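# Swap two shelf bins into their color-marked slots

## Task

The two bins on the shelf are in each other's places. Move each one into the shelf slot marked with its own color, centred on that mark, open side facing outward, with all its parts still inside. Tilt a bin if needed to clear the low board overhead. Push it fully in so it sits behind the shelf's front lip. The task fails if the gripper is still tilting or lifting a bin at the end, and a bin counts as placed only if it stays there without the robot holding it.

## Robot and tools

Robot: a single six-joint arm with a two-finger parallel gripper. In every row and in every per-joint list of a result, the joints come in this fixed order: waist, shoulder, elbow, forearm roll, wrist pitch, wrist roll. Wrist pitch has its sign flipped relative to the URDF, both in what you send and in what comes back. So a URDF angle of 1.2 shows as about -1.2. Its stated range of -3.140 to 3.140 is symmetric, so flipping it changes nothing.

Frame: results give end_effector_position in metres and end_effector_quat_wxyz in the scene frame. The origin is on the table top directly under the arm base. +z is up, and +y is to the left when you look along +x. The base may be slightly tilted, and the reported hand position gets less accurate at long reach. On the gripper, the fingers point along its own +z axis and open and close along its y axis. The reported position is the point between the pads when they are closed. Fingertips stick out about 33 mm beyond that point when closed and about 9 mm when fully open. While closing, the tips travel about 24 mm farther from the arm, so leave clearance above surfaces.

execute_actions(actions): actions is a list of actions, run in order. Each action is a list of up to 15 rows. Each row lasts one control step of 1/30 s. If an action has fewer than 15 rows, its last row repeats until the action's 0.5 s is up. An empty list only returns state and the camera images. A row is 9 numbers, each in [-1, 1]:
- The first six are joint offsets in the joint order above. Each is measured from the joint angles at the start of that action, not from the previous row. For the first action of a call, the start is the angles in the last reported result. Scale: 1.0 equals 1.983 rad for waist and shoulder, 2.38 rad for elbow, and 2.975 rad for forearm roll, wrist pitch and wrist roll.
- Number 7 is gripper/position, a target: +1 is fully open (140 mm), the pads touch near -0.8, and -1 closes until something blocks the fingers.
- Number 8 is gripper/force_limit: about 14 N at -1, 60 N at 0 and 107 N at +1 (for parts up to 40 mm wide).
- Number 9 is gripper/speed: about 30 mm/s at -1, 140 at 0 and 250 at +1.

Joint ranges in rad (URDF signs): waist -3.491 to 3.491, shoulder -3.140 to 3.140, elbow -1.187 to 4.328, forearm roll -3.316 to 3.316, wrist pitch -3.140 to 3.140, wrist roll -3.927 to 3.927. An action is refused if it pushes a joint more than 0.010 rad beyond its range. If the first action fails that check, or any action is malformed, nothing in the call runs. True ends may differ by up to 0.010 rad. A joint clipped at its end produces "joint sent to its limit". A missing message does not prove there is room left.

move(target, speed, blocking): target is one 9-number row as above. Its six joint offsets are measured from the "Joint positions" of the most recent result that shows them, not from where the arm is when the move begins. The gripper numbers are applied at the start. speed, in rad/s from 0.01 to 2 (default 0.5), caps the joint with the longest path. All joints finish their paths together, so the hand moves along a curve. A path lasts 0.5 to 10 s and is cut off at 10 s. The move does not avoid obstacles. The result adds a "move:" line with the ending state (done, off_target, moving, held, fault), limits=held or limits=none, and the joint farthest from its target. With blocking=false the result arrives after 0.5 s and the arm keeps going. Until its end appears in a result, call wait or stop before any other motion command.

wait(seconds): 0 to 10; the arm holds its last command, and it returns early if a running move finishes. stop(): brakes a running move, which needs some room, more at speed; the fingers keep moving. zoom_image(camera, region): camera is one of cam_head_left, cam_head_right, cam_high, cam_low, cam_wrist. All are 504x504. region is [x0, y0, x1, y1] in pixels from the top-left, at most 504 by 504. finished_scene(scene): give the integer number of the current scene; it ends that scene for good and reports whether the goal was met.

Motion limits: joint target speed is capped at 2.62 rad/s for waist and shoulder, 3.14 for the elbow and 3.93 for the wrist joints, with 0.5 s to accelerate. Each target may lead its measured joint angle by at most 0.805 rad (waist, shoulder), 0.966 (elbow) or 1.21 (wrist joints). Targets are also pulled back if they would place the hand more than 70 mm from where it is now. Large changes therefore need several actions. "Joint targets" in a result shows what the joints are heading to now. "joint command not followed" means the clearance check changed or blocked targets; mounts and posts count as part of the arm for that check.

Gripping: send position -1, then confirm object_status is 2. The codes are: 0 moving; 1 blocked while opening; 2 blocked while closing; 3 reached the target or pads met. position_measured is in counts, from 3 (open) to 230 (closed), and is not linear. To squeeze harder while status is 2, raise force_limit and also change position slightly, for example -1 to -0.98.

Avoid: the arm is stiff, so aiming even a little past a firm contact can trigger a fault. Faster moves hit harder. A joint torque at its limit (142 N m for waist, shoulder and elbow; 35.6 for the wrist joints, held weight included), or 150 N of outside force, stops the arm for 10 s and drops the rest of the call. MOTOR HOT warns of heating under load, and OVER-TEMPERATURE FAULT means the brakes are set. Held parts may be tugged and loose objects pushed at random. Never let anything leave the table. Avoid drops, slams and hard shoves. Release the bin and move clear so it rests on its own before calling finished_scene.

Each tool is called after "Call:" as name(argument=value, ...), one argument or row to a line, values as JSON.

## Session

Call:
execute_actions(
  actions=[],
)

Scene clock: 0.00 s.
end_effector_position=(+0.3520, -0.3992, +0.3946) position_measured=3 object_status=3 end_effector_quat_wxyz=(+0.206, -0.631, +0.746, +0.063)
Joint names: [waist, shoulder, elbow, forearm roll, wrist pitch, wrist roll]
Joint positions: [-1.303 -0.1    0.113 -0.645  1.665  1.017]
Joint velocities: [-0.    -0.001  0.     0.001 -0.001  0.   ]
Joint targets: [-1.303 -0.100 0.113 -0.645 1.665 1.017]

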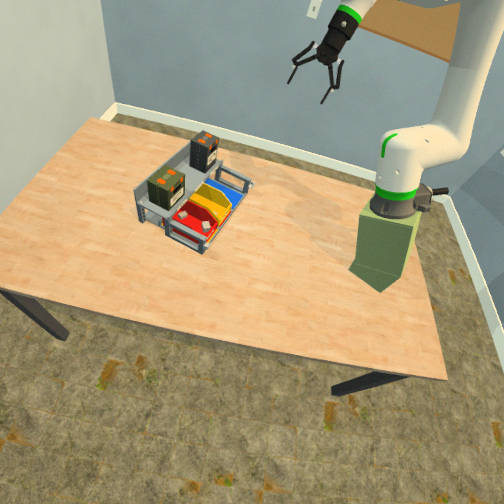

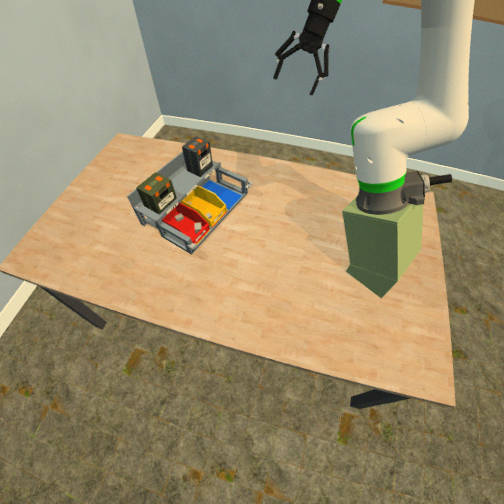

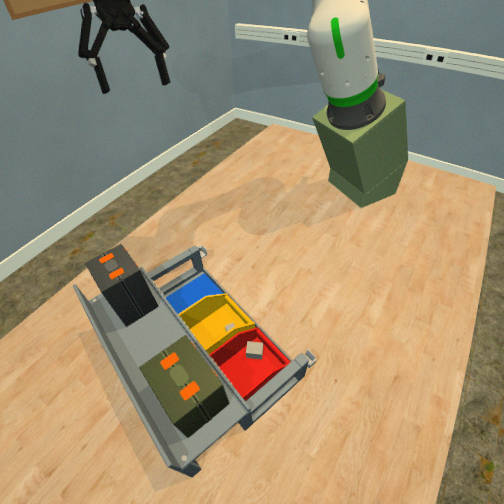

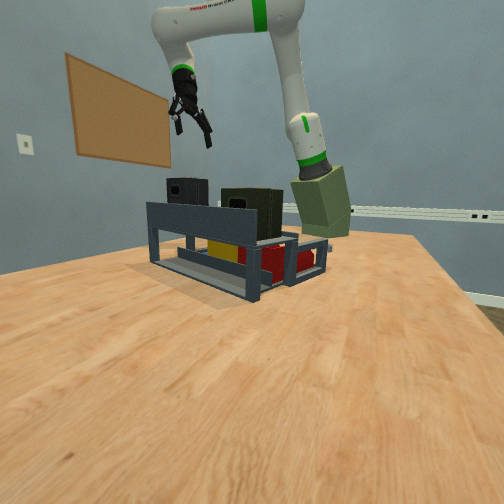

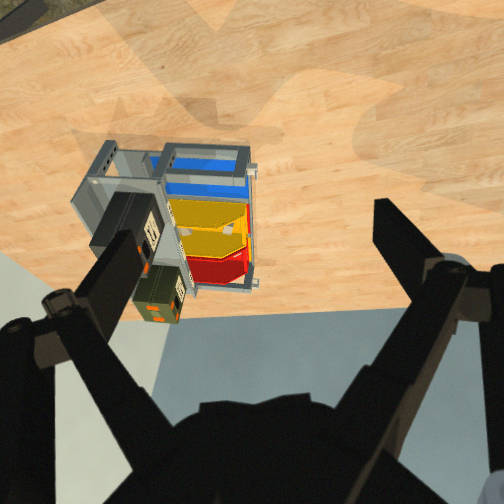

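Call:
move(
  target=[0.771,0,0,0.3635,-0.15,-0.9,-0.3,0,0],
  speed=1.0,
)

Call:
move(
  target=[0,0.052,-0.203,0,-0.099,-0.258,-0.3,0,0],
  speed=0.5,
)

Scene clock: 11.03 s.
end_effector_position=(+0.7388, -0.1281, +0.4512) position_measured=167 object_status=3 end_effector_quat_wxyz=(+0.131, -0.128, +0.983, -0.016)
Joint names: [waist, shoulder, elbow, forearm roll, wrist pitch, wrist roll]
Joint positions: [ 0.226 -0.1    0.113  0.436  1.219 -1.661]
Joint velocities: [ 0.001  0.001  0.     0.001  0.001 -0.001]
Joint targets: [0.226 -0.100 0.113 0.436 1.219 -1.661]
move: done; limits=none; farthest joint: the waist, 0.000 radians from its target (1.529 radians at the start)

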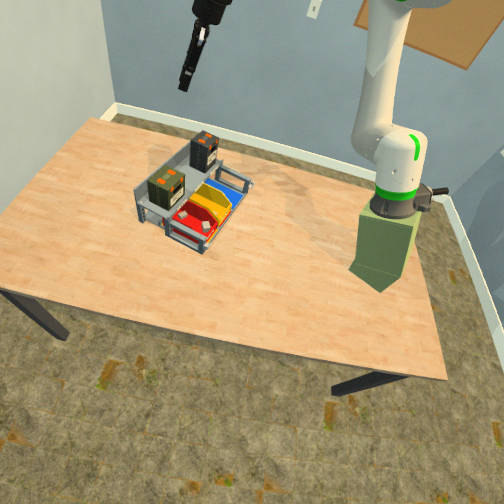

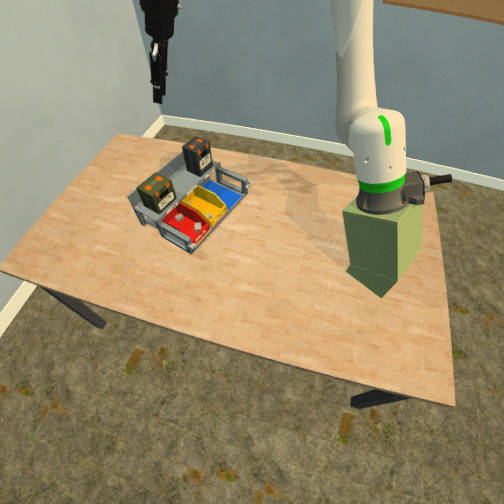

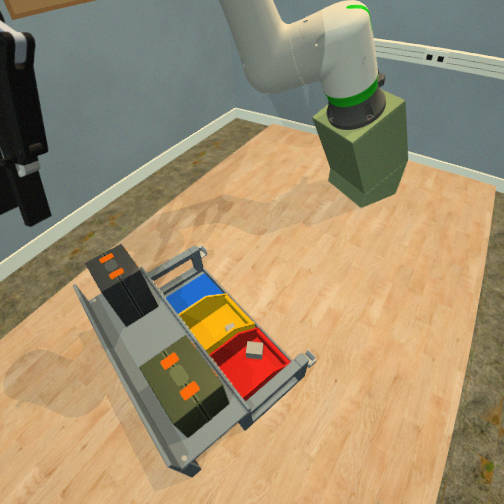

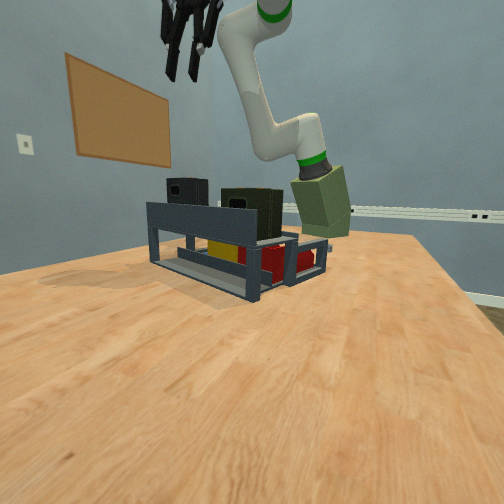

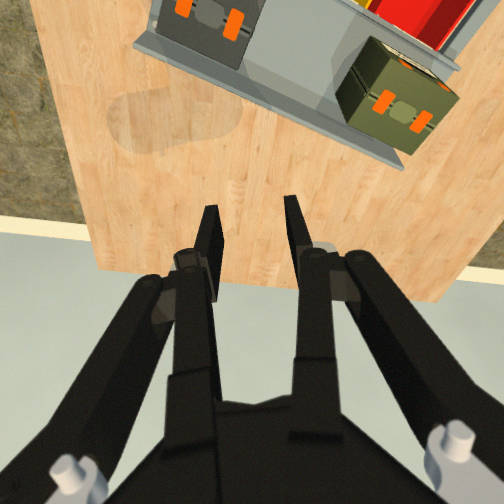

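Scene clock: 13.00 s.
end_effector_position=(+0.5951, -0.0538, +0.2010) position_measured=167 object_status=3 end_effector_quat_wxyz=(+0.000, +0.146, +0.989, +0.001)
Joint names: [waist, shoulder, elbow, forearm roll, wrist pitch, wrist roll]
Joint positions: [ 0.226  0.003 -0.37   0.436  0.925 -2.428]
Joint velocities: [ 0.     0.    -0.001 -0.001  0.001 -0.   ]
Joint targets: [0.226 0.003 -0.370 0.436 0.925 -2.428]
move: done; limits=none; farthest joint: the waist, 0.000 radians from its target (0.000 radians at the start)

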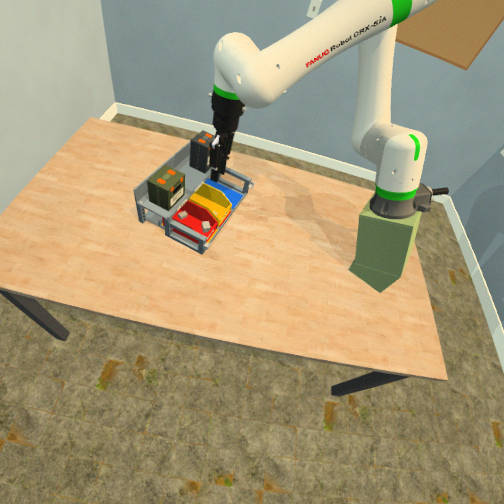

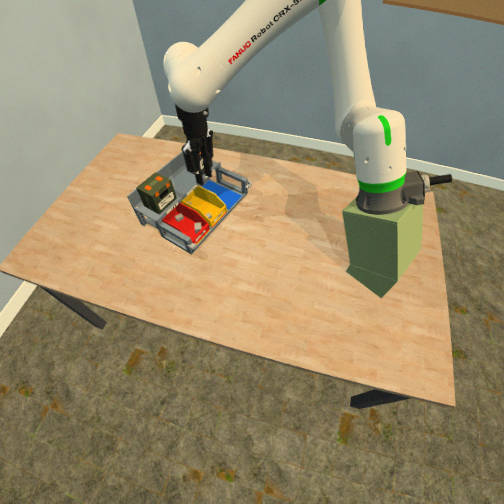

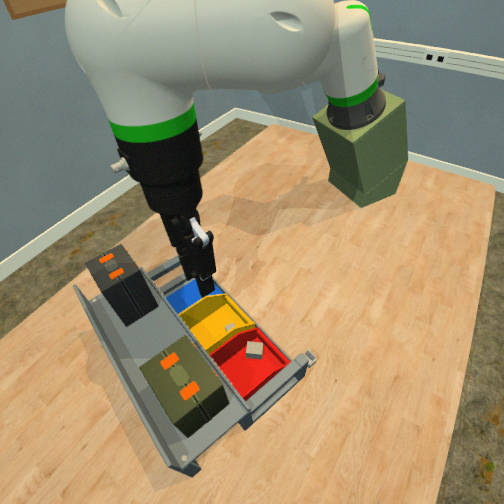

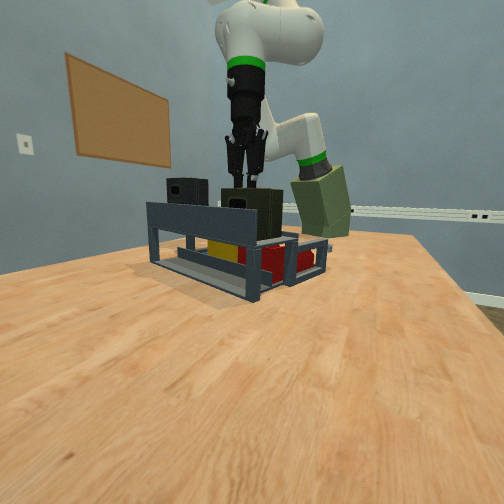

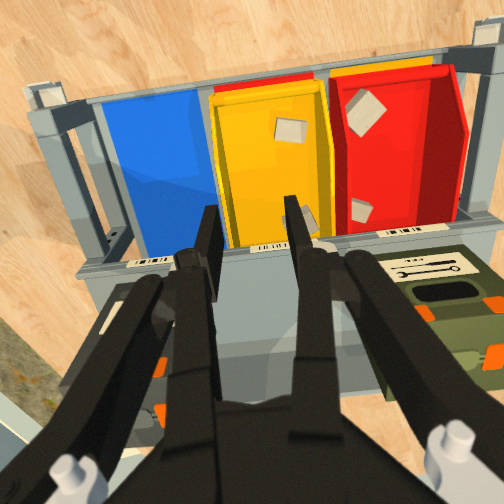

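Call:
move(
  target=[-0.0645,0.071,-0.028,0.0167,-0.079,0.004,-0.3,0,0],
  speed=0.15,
)

Call:
zoom_image(
  camera="cam_head_left",
  region=[150, 140, 270, 260],
)

Call:
zoom_image(
  camera="cam_high",
  region=[120, 220, 330, 430],
)

Scene clock: 20.67 s.
end_effector_position=(+0.5865, -0.0800, +0.1046) position_measured=167 object_status=3 end_effector_quat_wxyz=(-0.000, +0.147, +0.989, +0.000)
Joint names: [waist, shoulder, elbow, forearm roll, wrist pitch, wrist roll]
Joint positions: [ 0.098  0.144 -0.437  0.486  0.69  -2.416]
Joint velocities: [-0.    -0.     0.     0.002  0.002 -0.   ]
Joint targets: [0.098 0.144 -0.437 0.486 0.690 -2.416]
move: done; limits=none; farthest joint: the waist, 0.000 radians from its target (0.128 radians at the start)

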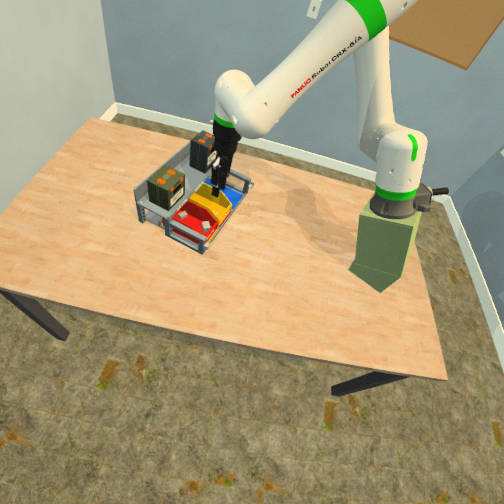

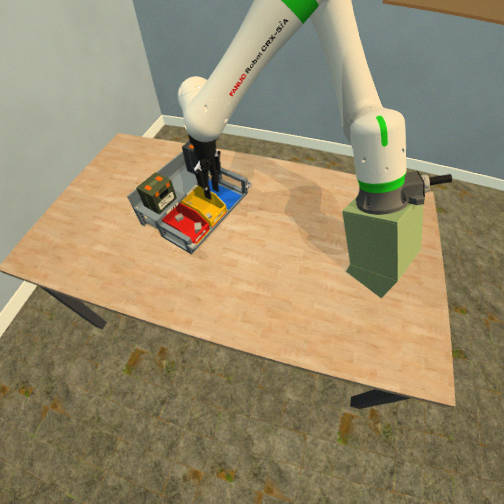

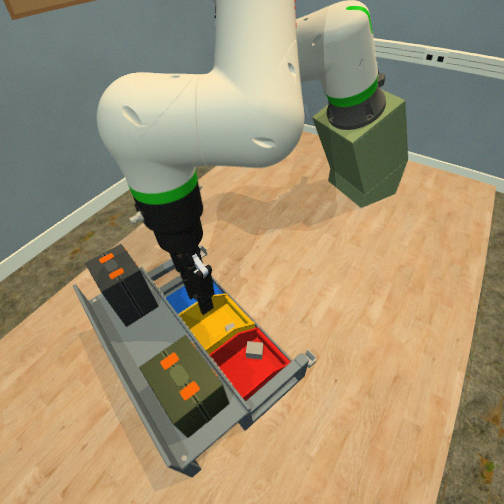

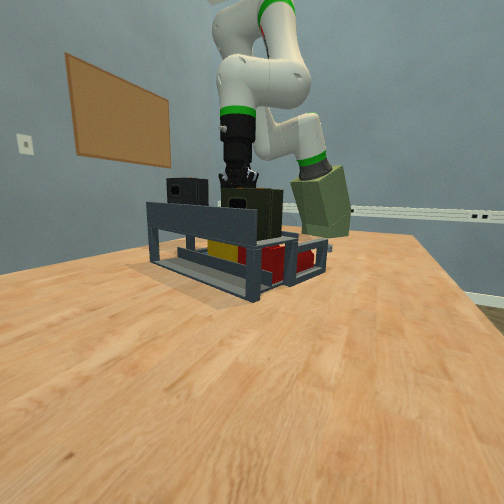

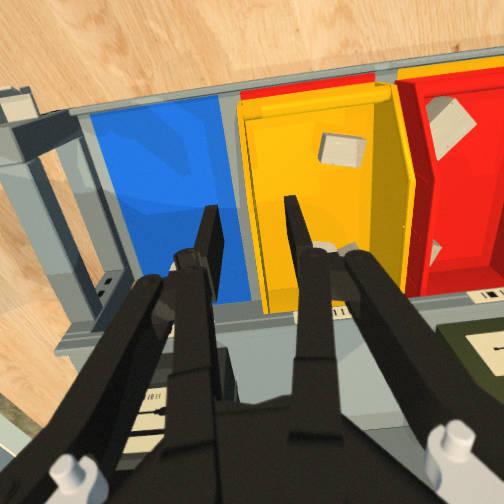

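Region (150, 140, 270, 260) of cam_head_left's 504x504 image, scaled by 4.200, with more detail than that image has.

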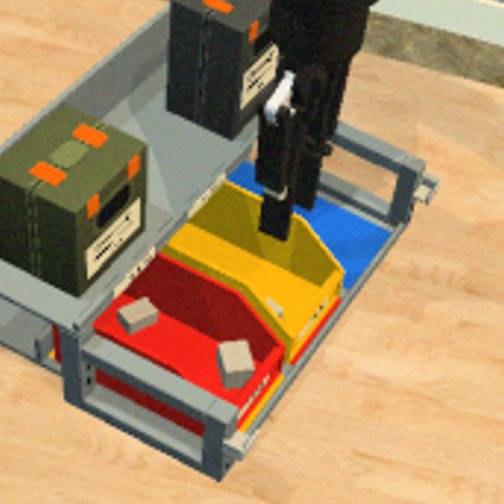

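Region (120, 220, 330, 430) of cam_high's 504x504 image, scaled by 2.400, with more detail than that image has.

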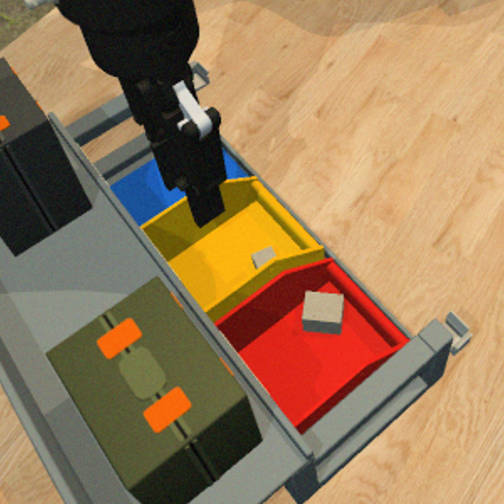

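Call:
execute_actions(
  actions=[],
)

Scene clock: 30.13 s.
end_effector_position=(+0.5865, -0.0800, +0.1046) position_measured=167 object_status=3 end_effector_quat_wxyz=(-0.000, +0.147, +0.989, +0.000)
Joint names: [waist, shoulder, elbow, forearm roll, wrist pitch, wrist roll]
Joint positions: [ 0.098  0.144 -0.437  0.486  0.69  -2.416]
Joint velocities: [-0.    -0.002  0.002  0.001  0.002 -0.   ]
Joint targets: [0.098 0.144 -0.437 0.486 0.690 -2.416]

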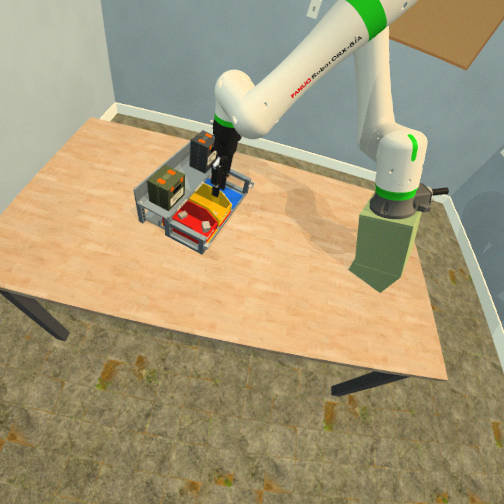

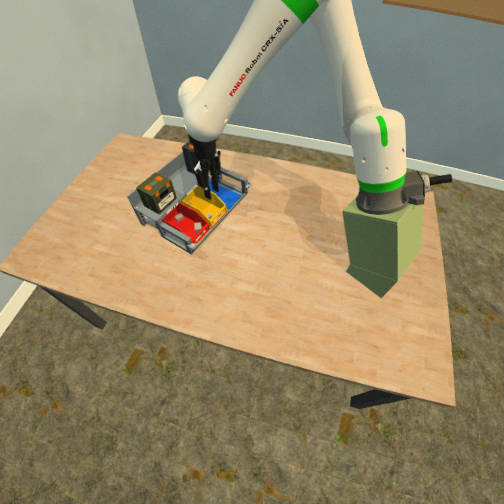

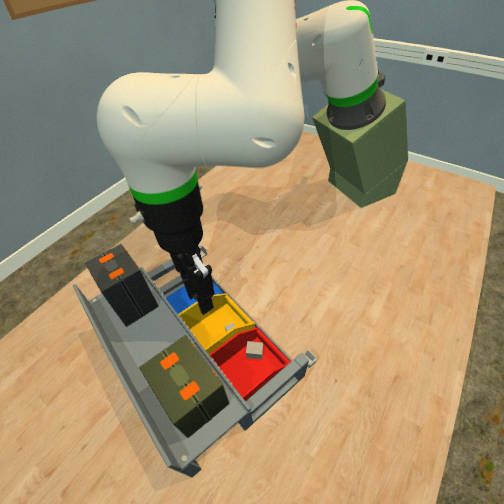

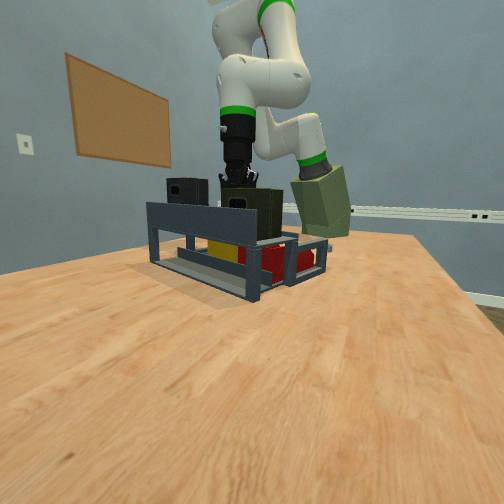

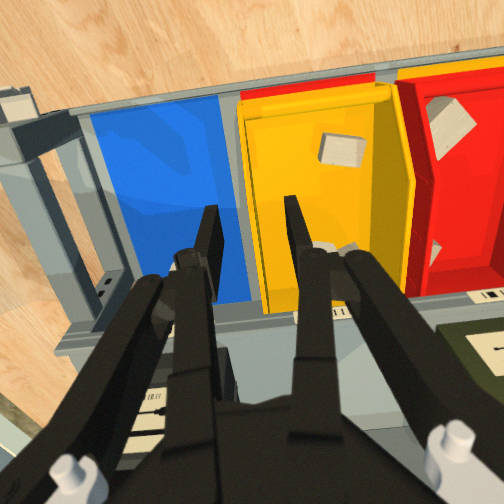

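Call:
move(
  target=[-0.0055,0.011,-0.0017,0.0034,-0.009,0.012,-0.3,0,0],
  speed=0.1,
)

Scene clock: 35.53 s.
end_effector_position=(+0.5858, -0.0808, +0.0928) position_measured=167 object_status=3 end_effector_quat_wxyz=(-0.001, +0.126, +0.992, +0.001)
Joint names: [waist, shoulder, elbow, forearm roll, wrist pitch, wrist roll]
Joint positions: [ 0.087  0.166 -0.441  0.496  0.663 -2.381]
Joint velocities: [-0.    -0.    -0.001 -0.     0.001  0.001]
Joint targets: [0.087 0.166 -0.441 0.496 0.663 -2.381]
move: done; limits=none; farthest joint: the waist, 0.000 radians from its target (0.011 radians at the start)

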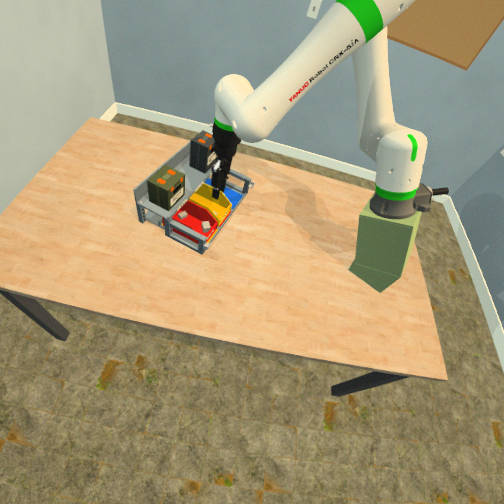

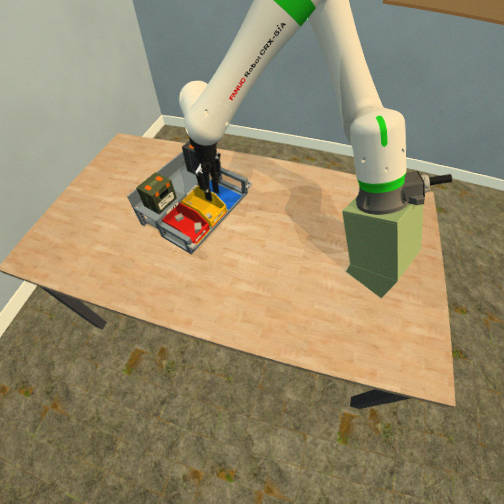

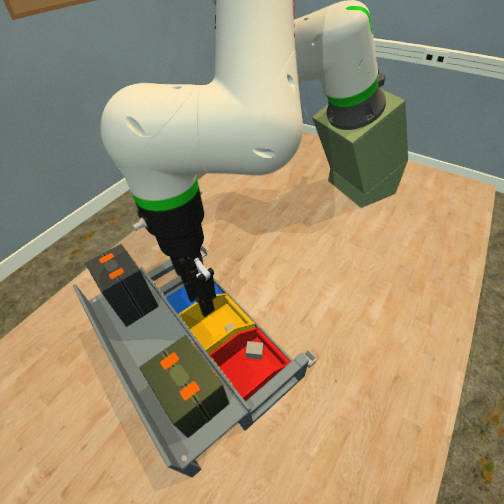

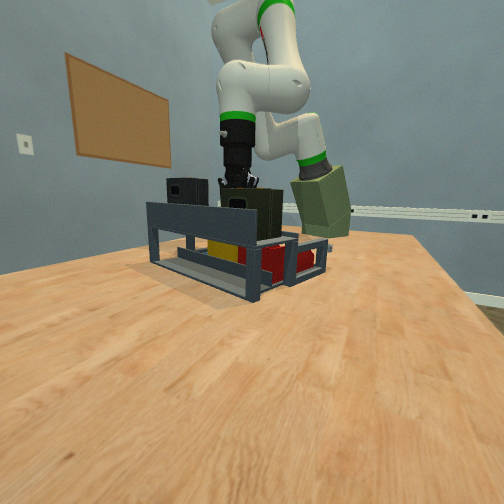

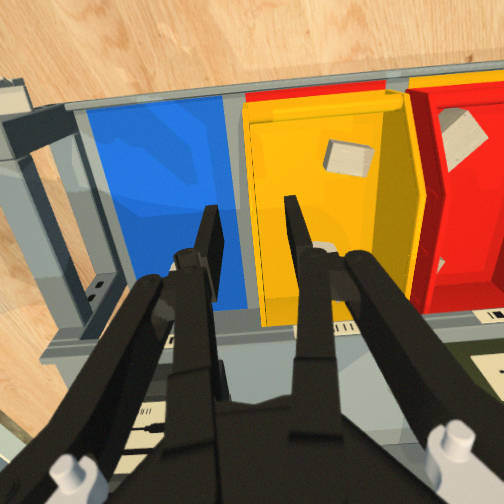

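Call:
execute_actions(
  actions=[
    [[0,0,0,0,0,0,-1,0,0]],
    [[0,0,0,0,0,0,-1,0,0]],
    [[0.002,-0.004,0.0006,-0.0012,0.003,0.0006,-1,0,0],[0.003,-0.006,0.001,-0.002,0.005,0.001,-1,0,0],[0.0045,-0.0092,0.0014,-0.0028,0.0076,0.0014,-1,0,0]],
  ],
)

Scene clock: 38.90 s.
end_effector_position=(+0.5863, -0.0803, +0.1026) position_measured=230 object_status=3 end_effector_quat_wxyz=(-0.000, +0.126, +0.992, +0.000)
Joint names: [waist, shoulder, elbow, forearm roll, wrist pitch, wrist roll]
Joint positions: [ 0.096  0.148 -0.437  0.488  0.685 -2.376]
Joint velocities: [ 0.     0.    -0.    -0.001 -0.     0.001]
Joint targets: [0.096 0.148 -0.437 0.488 0.685 -2.376]

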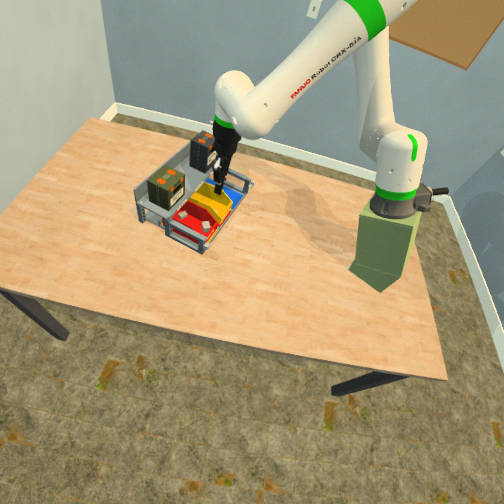

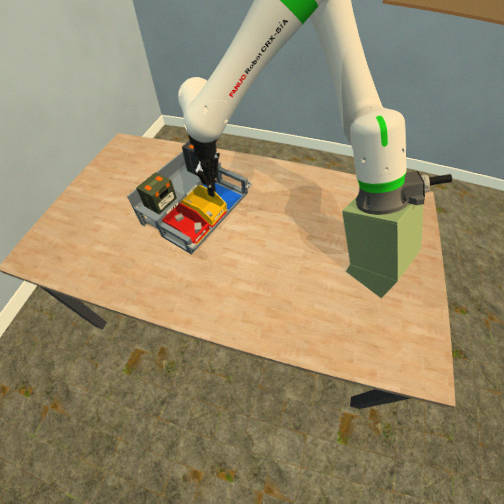

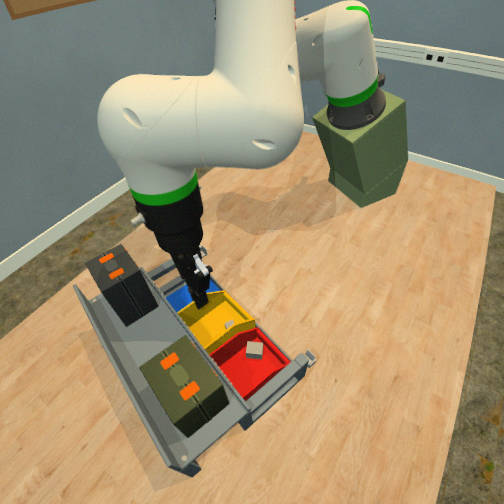

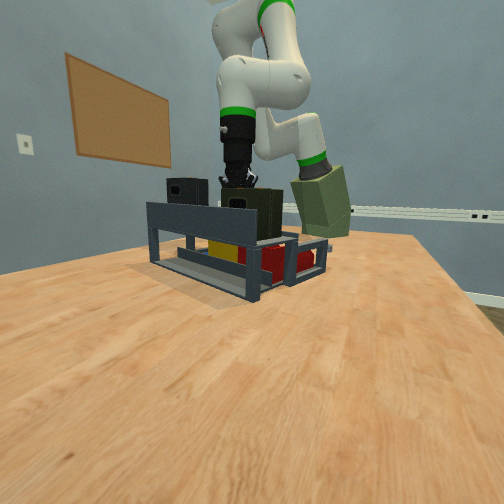

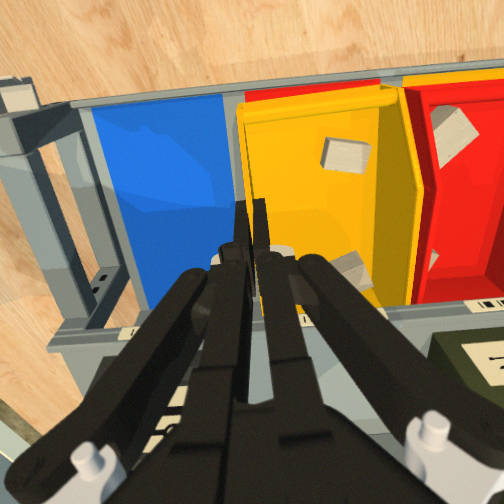

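Call:
move(
  target=[-0.0098,0.0292,0.0696,-0.0552,0.0592,0.0417,-1,0,0],
  speed=0.12,
)

Scene clock: 50.10 s.
end_effector_position=(+0.5853, -0.0823, +0.1091) position_measured=230 object_status=3 end_effector_quat_wxyz=(-0.057, +0.146, +0.988, +0.009)
Joint names: [waist, shoulder, elbow, forearm roll, wrist pitch, wrist roll]
Joint positions: [ 0.076  0.206 -0.272  0.323  0.861 -2.252]
Joint velocities: [ 0.     0.002  0.001 -0.001 -0.    -0.   ]
Joint targets: [0.076 0.206 -0.272 0.323 0.861 -2.252]
move: done; limits=none; farthest joint: the waist, 0.000 radians from its target (0.019 radians at the start)

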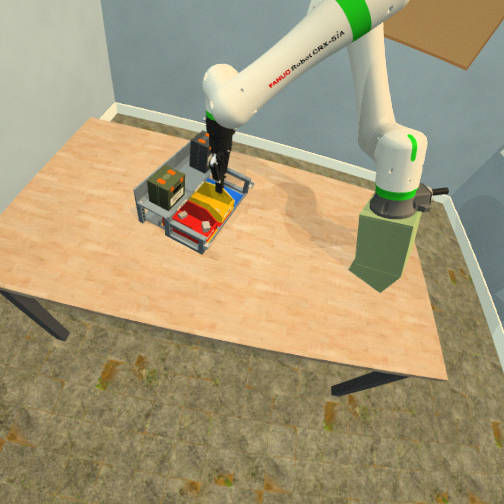

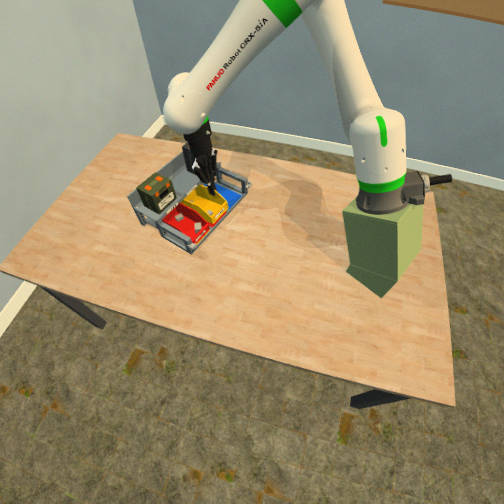

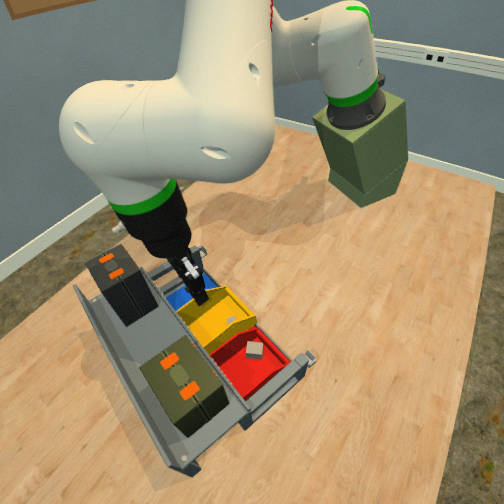

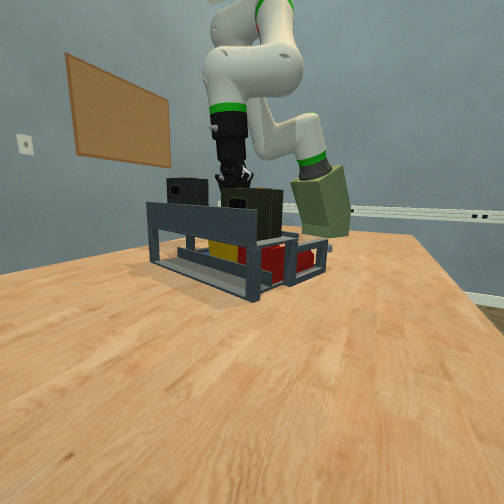

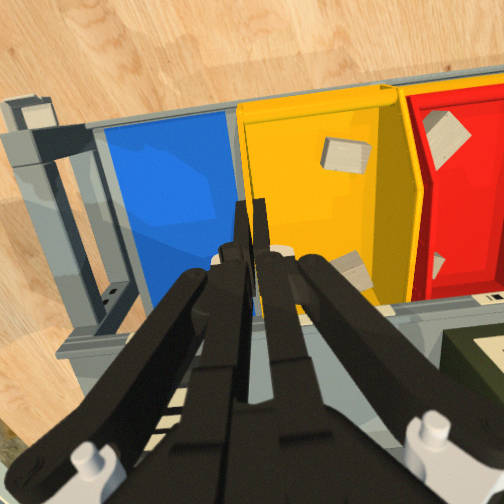

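Call:
move(
  target=[0.0403,-0.0761,-0.106,0.0178,-0.0245,-0.0457,-1,0,0],
  speed=0.12,
)

Scene clock: 59.07 s.
end_effector_position=(+0.5091, -0.0592, +0.1190) position_measured=230 object_status=3 end_effector_quat_wxyz=(-0.057, +0.146, +0.988, +0.009)
Joint names: [waist, shoulder, elbow, forearm roll, wrist pitch, wrist roll]
Joint positions: [ 0.156  0.055 -0.524  0.376  0.789 -2.388]
Joint velocities: [ 0.    -0.002  0.    -0.001 -0.    -0.   ]
Joint targets: [0.156 0.055 -0.524 0.376 0.789 -2.388]
move: done; limits=none; farthest joint: the waist, 0.000 radians from its target (0.079 radians at the start)

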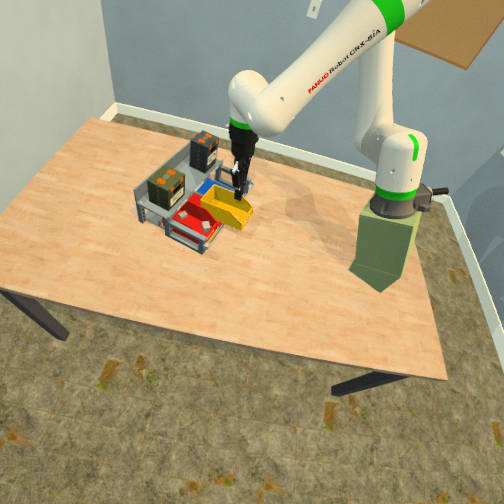

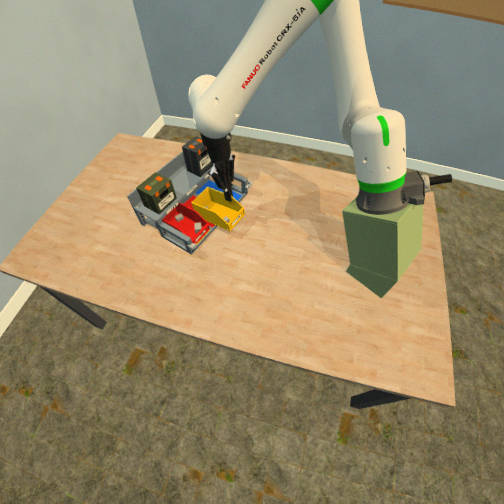

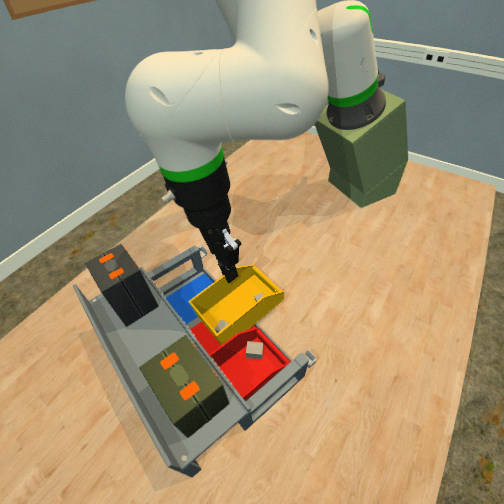

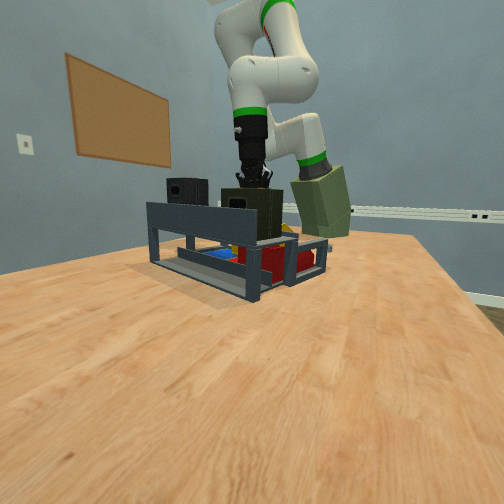

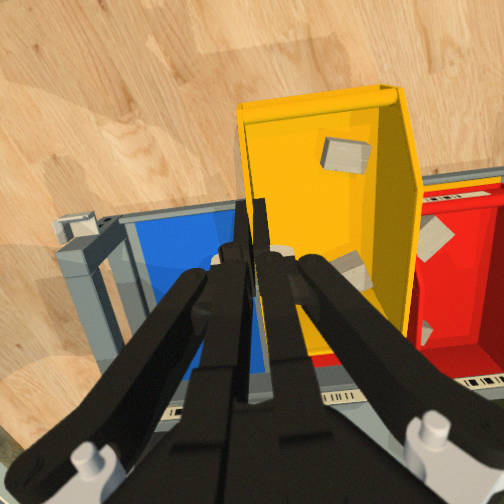

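Call:
move(
  target=[0.0596,-0.0828,-0.0968,0.0163,-0.0079,-0.0548,-1,0,0],
  speed=0.2,
)

Scene clock: 68.37 s.
end_effector_position=(+0.4325, -0.0355, +0.1335) position_measured=230 object_status=3 end_effector_quat_wxyz=(-0.057, +0.146, +0.988, +0.009)
Joint names: [waist, shoulder, elbow, forearm roll, wrist pitch, wrist roll]
Joint positions: [ 0.275 -0.109 -0.754  0.425  0.765 -2.551]
Joint velocities: [ 0.     0.    -0.002 -0.002  0.002  0.   ]
Joint targets: [0.275 -0.110 -0.754 0.425 0.765 -2.551]
move: done; limits=none; farthest joint: the waist, 0.000 radians from its target (0.118 radians at the start)

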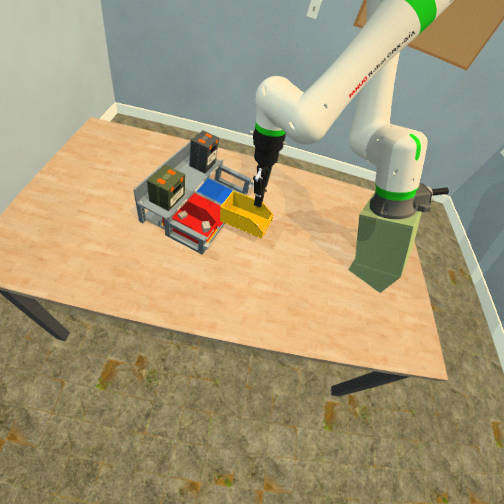

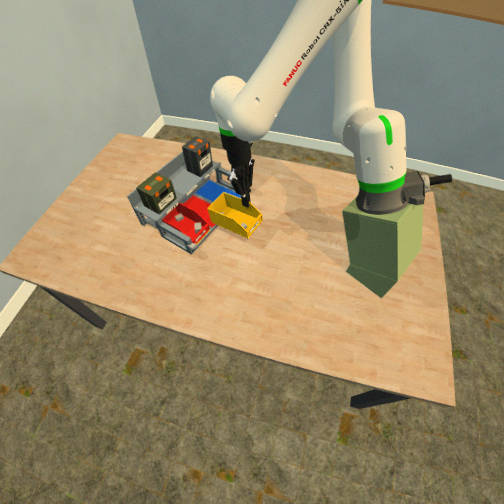

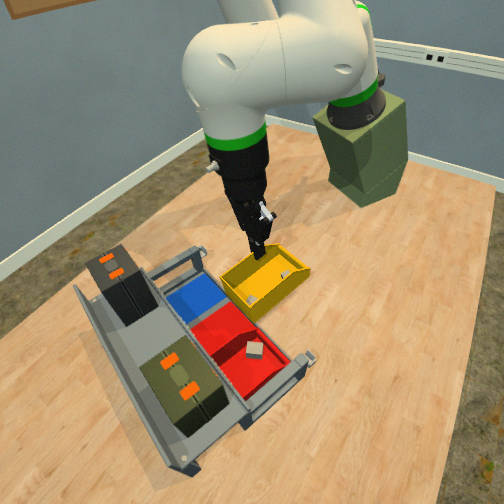

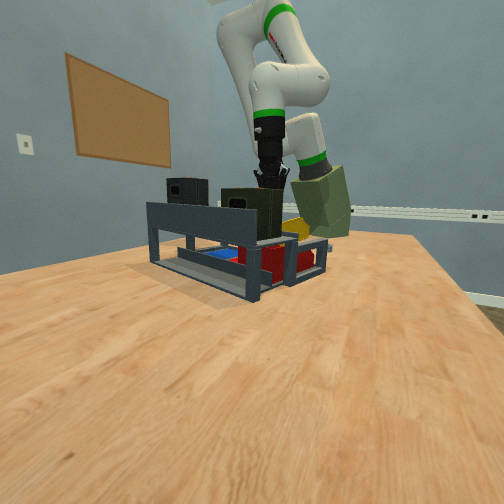

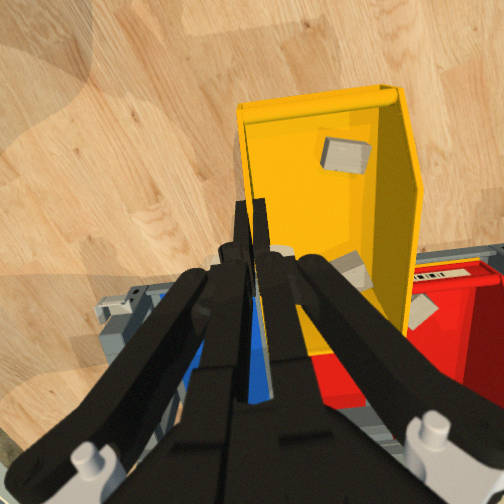

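Call:
move(
  target=[0.127,0.0492,-0.0695,0.1228,-0.0505,-0.2047,-1,0,0],
  speed=0.3,
)

Scene clock: 76.27 s.
end_effector_position=(+0.4228, +0.0716, +0.1099) position_measured=230 object_status=3 end_effector_quat_wxyz=(-0.000, +0.147, +0.989, +0.001)
Joint names: [waist, shoulder, elbow, forearm roll, wrist pitch, wrist roll]
Joint positions: [ 0.526 -0.012 -0.92   0.79   0.615 -3.16 ]
Joint velocities: [ 0.     0.002  0.    -0.001 -0.    -0.   ]
Joint targets: [0.526 -0.012 -0.920 0.790 0.615 -3.160]
move: done; limits=none; farthest joint: the waist, 0.000 radians from its target (0.252 radians at the start)

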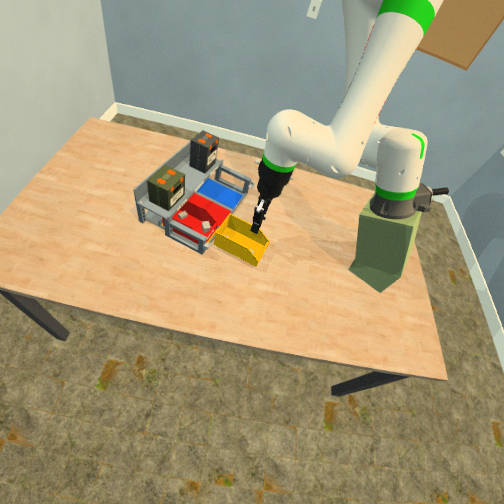

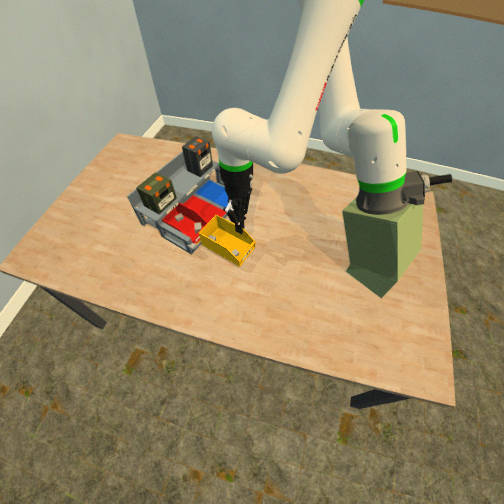

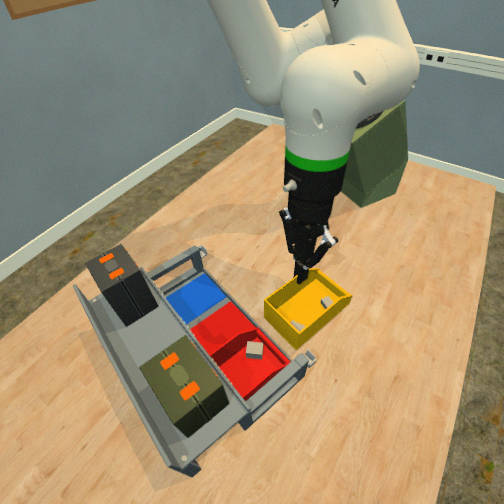

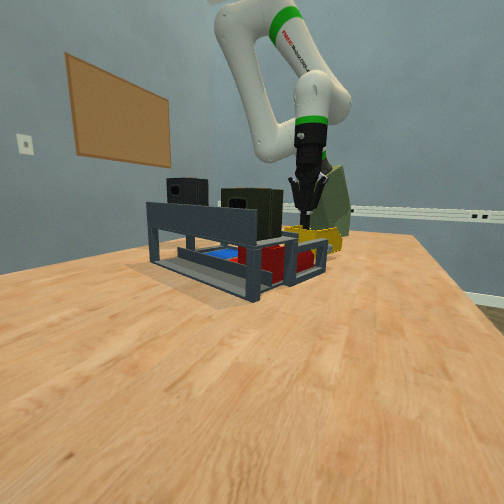

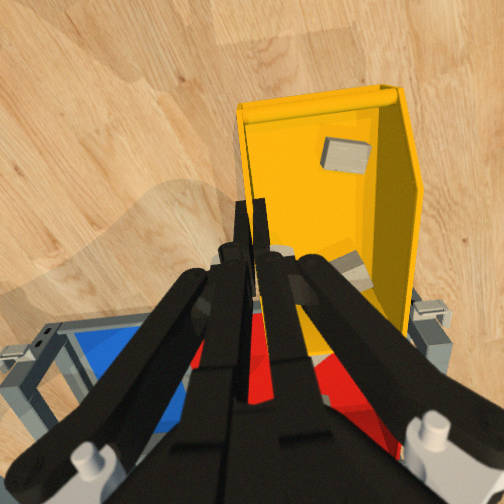

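Call:
move(
  target=[-0.0214,0.0236,-0.0052,0.0256,-0.0197,-0.0166,-1,0,0],
  speed=0.08,
)

Scene clock: 83.73 s.
end_effector_position=(+0.4233, +0.0720, +0.0922) position_measured=230 object_status=3 end_effector_quat_wxyz=(+0.000, +0.147, +0.989, +0.001)
Joint names: [waist, shoulder, elbow, forearm roll, wrist pitch, wrist roll]
Joint positions: [ 0.484  0.035 -0.932  0.866  0.556 -3.21 ]
Joint velocities: [-0.    -0.003 -0.     0.001 -0.001  0.   ]
Joint targets: [0.484 0.035 -0.932 0.866 0.556 -3.210]
move: done; limits=none; farthest joint: the waist, 0.000 radians from its target (0.043 radians at the start)

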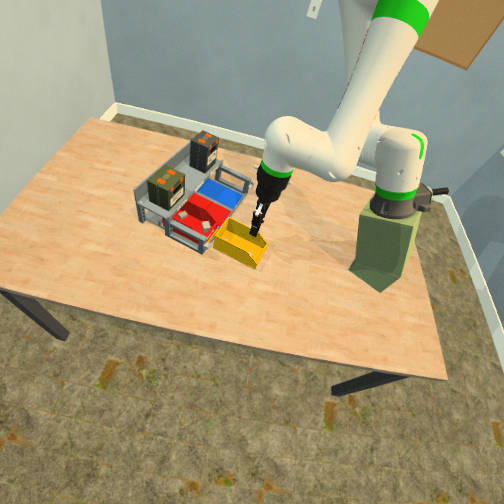

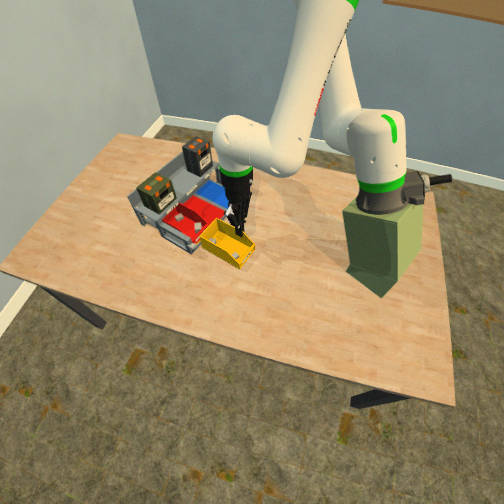

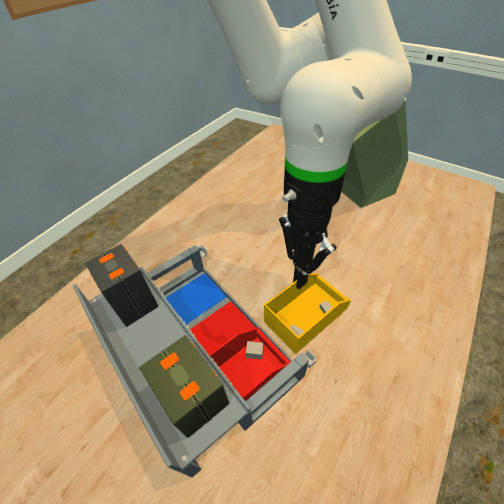

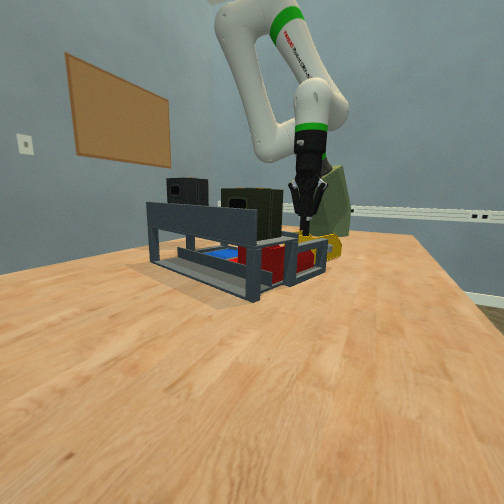

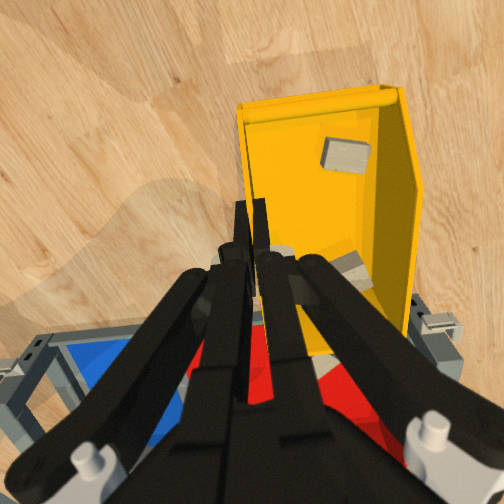

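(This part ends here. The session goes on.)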